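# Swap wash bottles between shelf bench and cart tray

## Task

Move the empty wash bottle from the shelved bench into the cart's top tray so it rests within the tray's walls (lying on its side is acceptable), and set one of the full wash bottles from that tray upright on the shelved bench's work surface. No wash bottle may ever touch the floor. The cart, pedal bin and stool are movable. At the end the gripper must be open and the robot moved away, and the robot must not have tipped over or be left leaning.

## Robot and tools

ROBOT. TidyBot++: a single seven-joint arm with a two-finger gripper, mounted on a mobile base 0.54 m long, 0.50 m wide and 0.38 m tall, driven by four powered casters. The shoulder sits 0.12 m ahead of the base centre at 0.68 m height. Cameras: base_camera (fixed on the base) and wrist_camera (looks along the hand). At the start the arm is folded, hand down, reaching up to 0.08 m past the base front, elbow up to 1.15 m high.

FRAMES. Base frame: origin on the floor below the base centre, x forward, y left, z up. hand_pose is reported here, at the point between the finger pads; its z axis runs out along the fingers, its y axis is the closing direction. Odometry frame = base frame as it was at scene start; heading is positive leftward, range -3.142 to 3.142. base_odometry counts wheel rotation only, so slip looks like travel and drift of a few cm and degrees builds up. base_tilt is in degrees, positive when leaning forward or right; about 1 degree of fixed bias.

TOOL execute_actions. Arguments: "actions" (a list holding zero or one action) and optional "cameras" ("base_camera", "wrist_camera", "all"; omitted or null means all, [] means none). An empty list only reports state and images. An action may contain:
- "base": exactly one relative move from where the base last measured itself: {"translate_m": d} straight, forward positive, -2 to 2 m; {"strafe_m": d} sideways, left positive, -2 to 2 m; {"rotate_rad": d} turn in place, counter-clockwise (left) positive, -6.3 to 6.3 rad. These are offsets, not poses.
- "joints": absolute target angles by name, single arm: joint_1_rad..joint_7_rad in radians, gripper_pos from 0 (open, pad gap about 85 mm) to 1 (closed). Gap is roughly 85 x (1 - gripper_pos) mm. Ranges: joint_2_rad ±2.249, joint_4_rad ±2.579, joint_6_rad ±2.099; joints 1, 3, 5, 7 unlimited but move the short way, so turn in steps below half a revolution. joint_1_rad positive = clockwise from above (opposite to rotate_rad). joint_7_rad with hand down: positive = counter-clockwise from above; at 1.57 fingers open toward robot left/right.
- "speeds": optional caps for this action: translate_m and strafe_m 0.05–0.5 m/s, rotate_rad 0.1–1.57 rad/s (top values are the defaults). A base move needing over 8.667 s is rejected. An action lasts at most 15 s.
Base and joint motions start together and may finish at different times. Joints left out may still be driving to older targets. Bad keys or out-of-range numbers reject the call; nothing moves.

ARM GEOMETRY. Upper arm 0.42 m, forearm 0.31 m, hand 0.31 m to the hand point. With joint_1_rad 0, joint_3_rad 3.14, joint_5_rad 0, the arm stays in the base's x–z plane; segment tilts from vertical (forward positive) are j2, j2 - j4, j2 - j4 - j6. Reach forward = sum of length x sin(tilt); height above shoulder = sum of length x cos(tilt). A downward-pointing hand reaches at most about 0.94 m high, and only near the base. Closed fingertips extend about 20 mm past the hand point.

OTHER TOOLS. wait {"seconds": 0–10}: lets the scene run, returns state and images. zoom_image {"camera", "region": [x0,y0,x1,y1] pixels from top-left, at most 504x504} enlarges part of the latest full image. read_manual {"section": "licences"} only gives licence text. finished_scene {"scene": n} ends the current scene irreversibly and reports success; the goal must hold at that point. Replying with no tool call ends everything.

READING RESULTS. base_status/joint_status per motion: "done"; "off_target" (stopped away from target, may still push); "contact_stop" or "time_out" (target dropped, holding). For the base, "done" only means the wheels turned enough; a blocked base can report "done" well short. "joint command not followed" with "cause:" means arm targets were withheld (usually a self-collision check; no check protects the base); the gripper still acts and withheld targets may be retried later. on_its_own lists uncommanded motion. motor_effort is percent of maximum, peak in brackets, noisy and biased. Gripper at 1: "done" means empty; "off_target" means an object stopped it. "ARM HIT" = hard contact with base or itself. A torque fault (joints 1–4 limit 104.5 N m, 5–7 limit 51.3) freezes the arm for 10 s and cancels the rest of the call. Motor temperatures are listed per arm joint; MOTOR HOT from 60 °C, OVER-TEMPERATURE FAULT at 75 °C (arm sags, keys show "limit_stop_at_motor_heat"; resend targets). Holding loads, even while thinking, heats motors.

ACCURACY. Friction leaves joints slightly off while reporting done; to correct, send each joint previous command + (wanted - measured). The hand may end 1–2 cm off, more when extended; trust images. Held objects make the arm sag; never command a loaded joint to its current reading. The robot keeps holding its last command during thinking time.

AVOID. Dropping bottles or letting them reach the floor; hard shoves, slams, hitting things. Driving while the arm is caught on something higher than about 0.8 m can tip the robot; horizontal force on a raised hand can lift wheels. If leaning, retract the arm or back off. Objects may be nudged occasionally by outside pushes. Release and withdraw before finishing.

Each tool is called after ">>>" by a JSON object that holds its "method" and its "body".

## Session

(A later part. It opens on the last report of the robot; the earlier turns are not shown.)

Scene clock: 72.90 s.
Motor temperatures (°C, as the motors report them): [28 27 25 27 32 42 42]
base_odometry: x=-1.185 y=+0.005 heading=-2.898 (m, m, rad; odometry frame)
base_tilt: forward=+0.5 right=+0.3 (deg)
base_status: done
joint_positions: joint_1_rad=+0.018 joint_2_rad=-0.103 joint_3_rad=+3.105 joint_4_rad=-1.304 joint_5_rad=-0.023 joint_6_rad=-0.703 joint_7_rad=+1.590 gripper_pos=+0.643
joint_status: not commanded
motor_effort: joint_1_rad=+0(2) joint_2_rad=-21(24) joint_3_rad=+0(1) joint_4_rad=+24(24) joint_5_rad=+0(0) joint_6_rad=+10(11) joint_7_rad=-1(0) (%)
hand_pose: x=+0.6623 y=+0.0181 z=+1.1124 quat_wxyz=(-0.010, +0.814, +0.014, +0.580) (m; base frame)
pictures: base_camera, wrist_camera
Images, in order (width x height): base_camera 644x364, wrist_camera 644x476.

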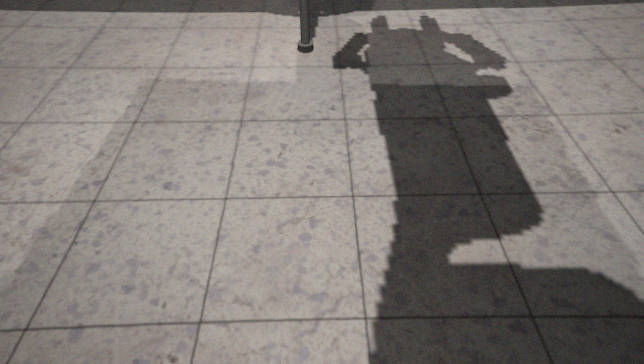

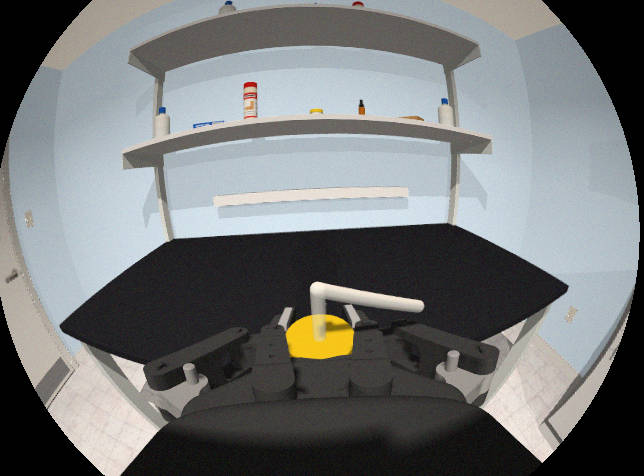

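>>> {"method": "execute_actions", "body": {"actions": [{"base":{"translate_m":0.25},"speeds":{"translate_m":0.2}}], "cameras": []}}

>>> {"method": "execute_actions", "body": {"actions": [{"joints":{"joint_2_rad":-0.03,"joint_4_rad":-1.36,"joint_6_rad":-0.57}}], "cameras": []}}

>>> {"method": "execute_actions", "body": {"actions": [{"joints":{"joint_2_rad":0.03,"joint_6_rad":-0.51}}], "cameras": []}}

>>> {"method": "execute_actions", "body": {"actions": [{"joints":{"joint_4_rad":-1.41,"joint_6_rad":-0.47}}], "cameras": ["wrist_camera"]}}

Scene clock: 78.57 s.
Motor temperatures (°C, as the motors report them): [28 27 25 27 32 42 42]
base_odometry: x=-1.428 y=-0.055 heading=-2.899 (m, m, rad; odometry frame)
base_tilt: forward=+0.4 right=+0.3 (deg)
base_status: done
joint_positions: joint_1_rad=+0.018 joint_2_rad=-0.104 joint_3_rad=+3.105 joint_4_rad=-1.304 joint_5_rad=-0.023 joint_6_rad=-0.703 joint_7_rad=+1.590 gripper_pos=+0.643
joint_status: not commanded
motor_effort: joint_1_rad=-1(0) joint_2_rad=-21(24) joint_3_rad=+0(0) joint_4_rad=+23(23) joint_5_rad=+1(0) joint_6_rad=+10(11) joint_7_rad=+1(0) (%)
hand_pose: x=+0.6619 y=+0.0181 z=+1.1128 quat_wxyz=(-0.010, +0.814, +0.014, +0.580) (m; base frame)
pictures: none
No camera images: the call's "cameras" was empty. Leave "cameras" out to get every camera's image.

Scene clock: 79.60 s.
Motor temperatures (°C, as the motors report them): [28 27 25 27 32 42 42]
base_odometry: x=-1.428 y=-0.055 heading=-2.899 (m, m, rad; odometry frame)
base_tilt: forward=+0.4 right=+0.3 (deg)
base_status: not commanded
joint_positions: joint_1_rad=+0.018 joint_2_rad=-0.013 joint_3_rad=+3.105 joint_4_rad=-1.367 joint_5_rad=-0.023 joint_6_rad=-0.632 joint_7_rad=+1.590 gripper_pos=+0.643
joint_status: joint_6_rad off_target (ended at -0.632, target -0.570); the others done
motor_effort: joint_1_rad=-1(1) joint_2_rad=-26(28) joint_3_rad=+0(0) joint_4_rad=+23(26) joint_5_rad=+0(0) joint_6_rad=+10(10) joint_7_rad=+0(0) (%)
hand_pose: x=+0.7048 y=+0.0171 z=+1.0447 quat_wxyz=(-0.011, +0.837, +0.012, +0.546) (m; base frame)
pictures: none
No camera images: the call's "cameras" was empty. Leave "cameras" out to get every camera's image.

Scene clock: 80.47 s.
Motor temperatures (°C, as the motors report them): [28 27 25 27 32 42 42]
base_odometry: x=-1.428 y=-0.055 heading=-2.899 (m, m, rad; odometry frame)
base_tilt: forward=+0.4 right=+0.4 (deg)
base_status: not commanded
joint_positions: joint_1_rad=+0.018 joint_2_rad=+0.032 joint_3_rad=+3.105 joint_4_rad=-1.367 joint_5_rad=-0.023 joint_6_rad=-0.566 joint_7_rad=+1.590 gripper_pos=+0.643
joint_status: all done
motor_effort: joint_1_rad=-1(0) joint_2_rad=-26(28) joint_3_rad=+0(0) joint_4_rad=+23(24) joint_5_rad=+0(0) joint_6_rad=+10(11) joint_7_rad=-1(0) (%)
hand_pose: x=+0.7289 y=+0.0166 z=+1.0370 quat_wxyz=(-0.011, +0.832, +0.011, +0.555) (m; base frame)
pictures: none
No camera images: the call's "cameras" was empty. Leave "cameras" out to get every camera's image.

Scene clock: 81.20 s.
Motor temperatures (°C, as the motors report them): [28 27 25 27 32 42 42]
base_odometry: x=-1.428 y=-0.055 heading=-2.899 (m, m, rad; odometry frame)
base_tilt: forward=+0.4 right=+0.4 (deg)
base_status: not commanded
joint_positions: joint_1_rad=+0.018 joint_2_rad=+0.029 joint_3_rad=+3.105 joint_4_rad=-1.393 joint_5_rad=-0.023 joint_6_rad=-0.518 joint_7_rad=+1.590 gripper_pos=+0.643
joint_status: all done
motor_effort: joint_1_rad=+0(0) joint_2_rad=-23(28) joint_3_rad=-1(0) joint_4_rad=+21(25) joint_5_rad=+0(0) joint_6_rad=+8(10) joint_7_rad=+1(0) (%)
hand_pose: x=+0.7318 y=+0.0164 z=+1.0367 quat_wxyz=(-0.011, +0.825, +0.010, +0.565) (m; base frame)
pictures: wrist_camera
Images, in order (width x height): wrist_camera 644x476.

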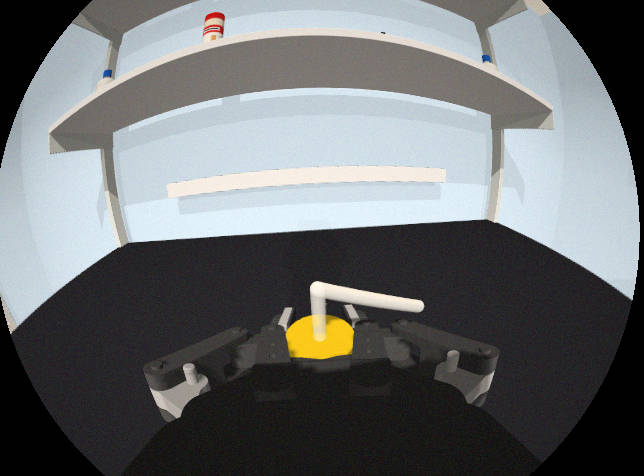

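Contact (z stalled, efforts eased). Release and retreat.

>>> {"method": "execute_actions", "body": {"actions": [{"joints":{"gripper_pos":0.2}}], "cameras": ["wrist_camera"]}}

>>> {"method": "execute_actions", "body": {"actions": [{"base":{"translate_m":-0.15},"speeds":{"translate_m":0.08}}], "cameras": ["wrist_camera"]}}

>>> {"method": "execute_actions", "body": {"actions": [{"base":{"translate_m":-0.4}}], "cameras": ["wrist_camera"]}}

Scene clock: 82.43 s.
Motor temperatures (°C, as the motors report them): [28 27 25 27 32 42 42]
base_odometry: x=-1.428 y=-0.055 heading=-2.899 (m, m, rad; odometry frame)
base_tilt: forward=+0.4 right=+0.4 (deg)
base_status: not commanded
joint_positions: joint_1_rad=+0.018 joint_2_rad=+0.029 joint_3_rad=+3.105 joint_4_rad=-1.393 joint_5_rad=-0.023 joint_6_rad=-0.518 joint_7_rad=+1.590 gripper_pos=+0.200
joint_status: all done
motor_effort: joint_1_rad=+0(1) joint_2_rad=-24(24) joint_3_rad=-1(1) joint_4_rad=+21(21) joint_5_rad=+0(0) joint_6_rad=+8(8) joint_7_rad=+0(0) (%)
hand_pose: x=+0.7318 y=+0.0164 z=+1.0366 quat_wxyz=(-0.011, +0.825, +0.010, +0.565) (m; base frame)
pictures: wrist_camera
Images, in order (width x height): wrist_camera 644x476.

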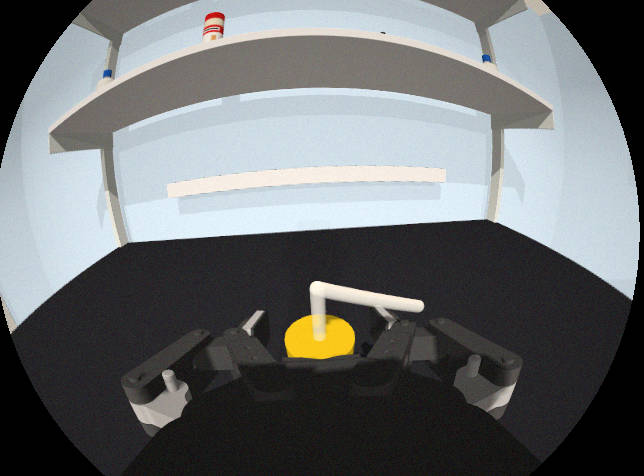

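Scene clock: 84.83 s.
Motor temperatures (°C, as the motors report them): [28 27 25 27 32 42 42]
base_odometry: x=-1.282 y=-0.019 heading=-2.898 (m, m, rad; odometry frame)
base_tilt: forward=+0.4 right=+0.4 (deg)
base_status: done
joint_positions: joint_1_rad=+0.018 joint_2_rad=+0.030 joint_3_rad=+3.105 joint_4_rad=-1.394 joint_5_rad=-0.023 joint_6_rad=-0.517 joint_7_rad=+1.590 gripper_pos=+0.200
joint_status: not commanded
motor_effort: joint_1_rad=-1(0) joint_2_rad=-23(27) joint_3_rad=+0(1) joint_4_rad=+21(21) joint_5_rad=+0(0) joint_6_rad=+8(8) joint_7_rad=+0(1) (%)
hand_pose: x=+0.7321 y=+0.0164 z=+1.0360 quat_wxyz=(-0.011, +0.825, +0.010, +0.565) (m; base frame)
pictures: wrist_camera
Images, in order (width x height): wrist_camera 644x476.

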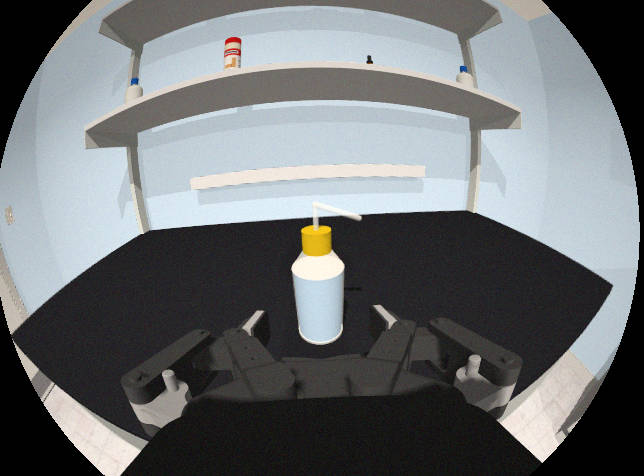

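Scene clock: 87.07 s.
Motor temperatures (°C, as the motors report them): [28 27 25 27 32 42 42]
base_odometry: x=-0.894 y=+0.078 heading=-2.898 (m, m, rad; odometry frame)
base_tilt: forward=+0.4 right=+0.4 (deg)
base_status: done
joint_positions: joint_1_rad=+0.017 joint_2_rad=+0.025 joint_3_rad=+3.105 joint_4_rad=-1.397 joint_5_rad=-0.023 joint_6_rad=-0.514 joint_7_rad=+1.590 gripper_pos=+0.200
joint_status: not commanded
motor_effort: joint_1_rad=+0(3) joint_2_rad=-22(27) joint_3_rad=+0(3) joint_4_rad=+21(22) joint_5_rad=+0(1) joint_6_rad=+8(9) joint_7_rad=+0(0) (%)
hand_pose: x=+0.7305 y=+0.0169 z=+1.0379 quat_wxyz=(-0.011, +0.824, +0.011, +0.567) (m; base frame)
pictures: wrist_camera
Images, in order (width x height): wrist_camera 644x476.

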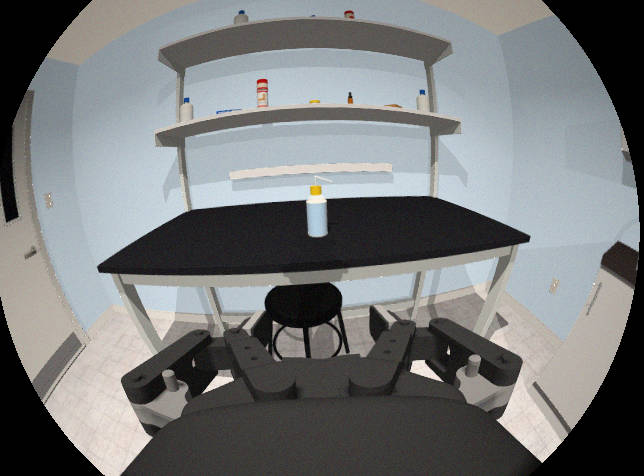

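>>> {"method": "finished_scene", "body": {"scene": 2}}

The scene is finished: the task was done.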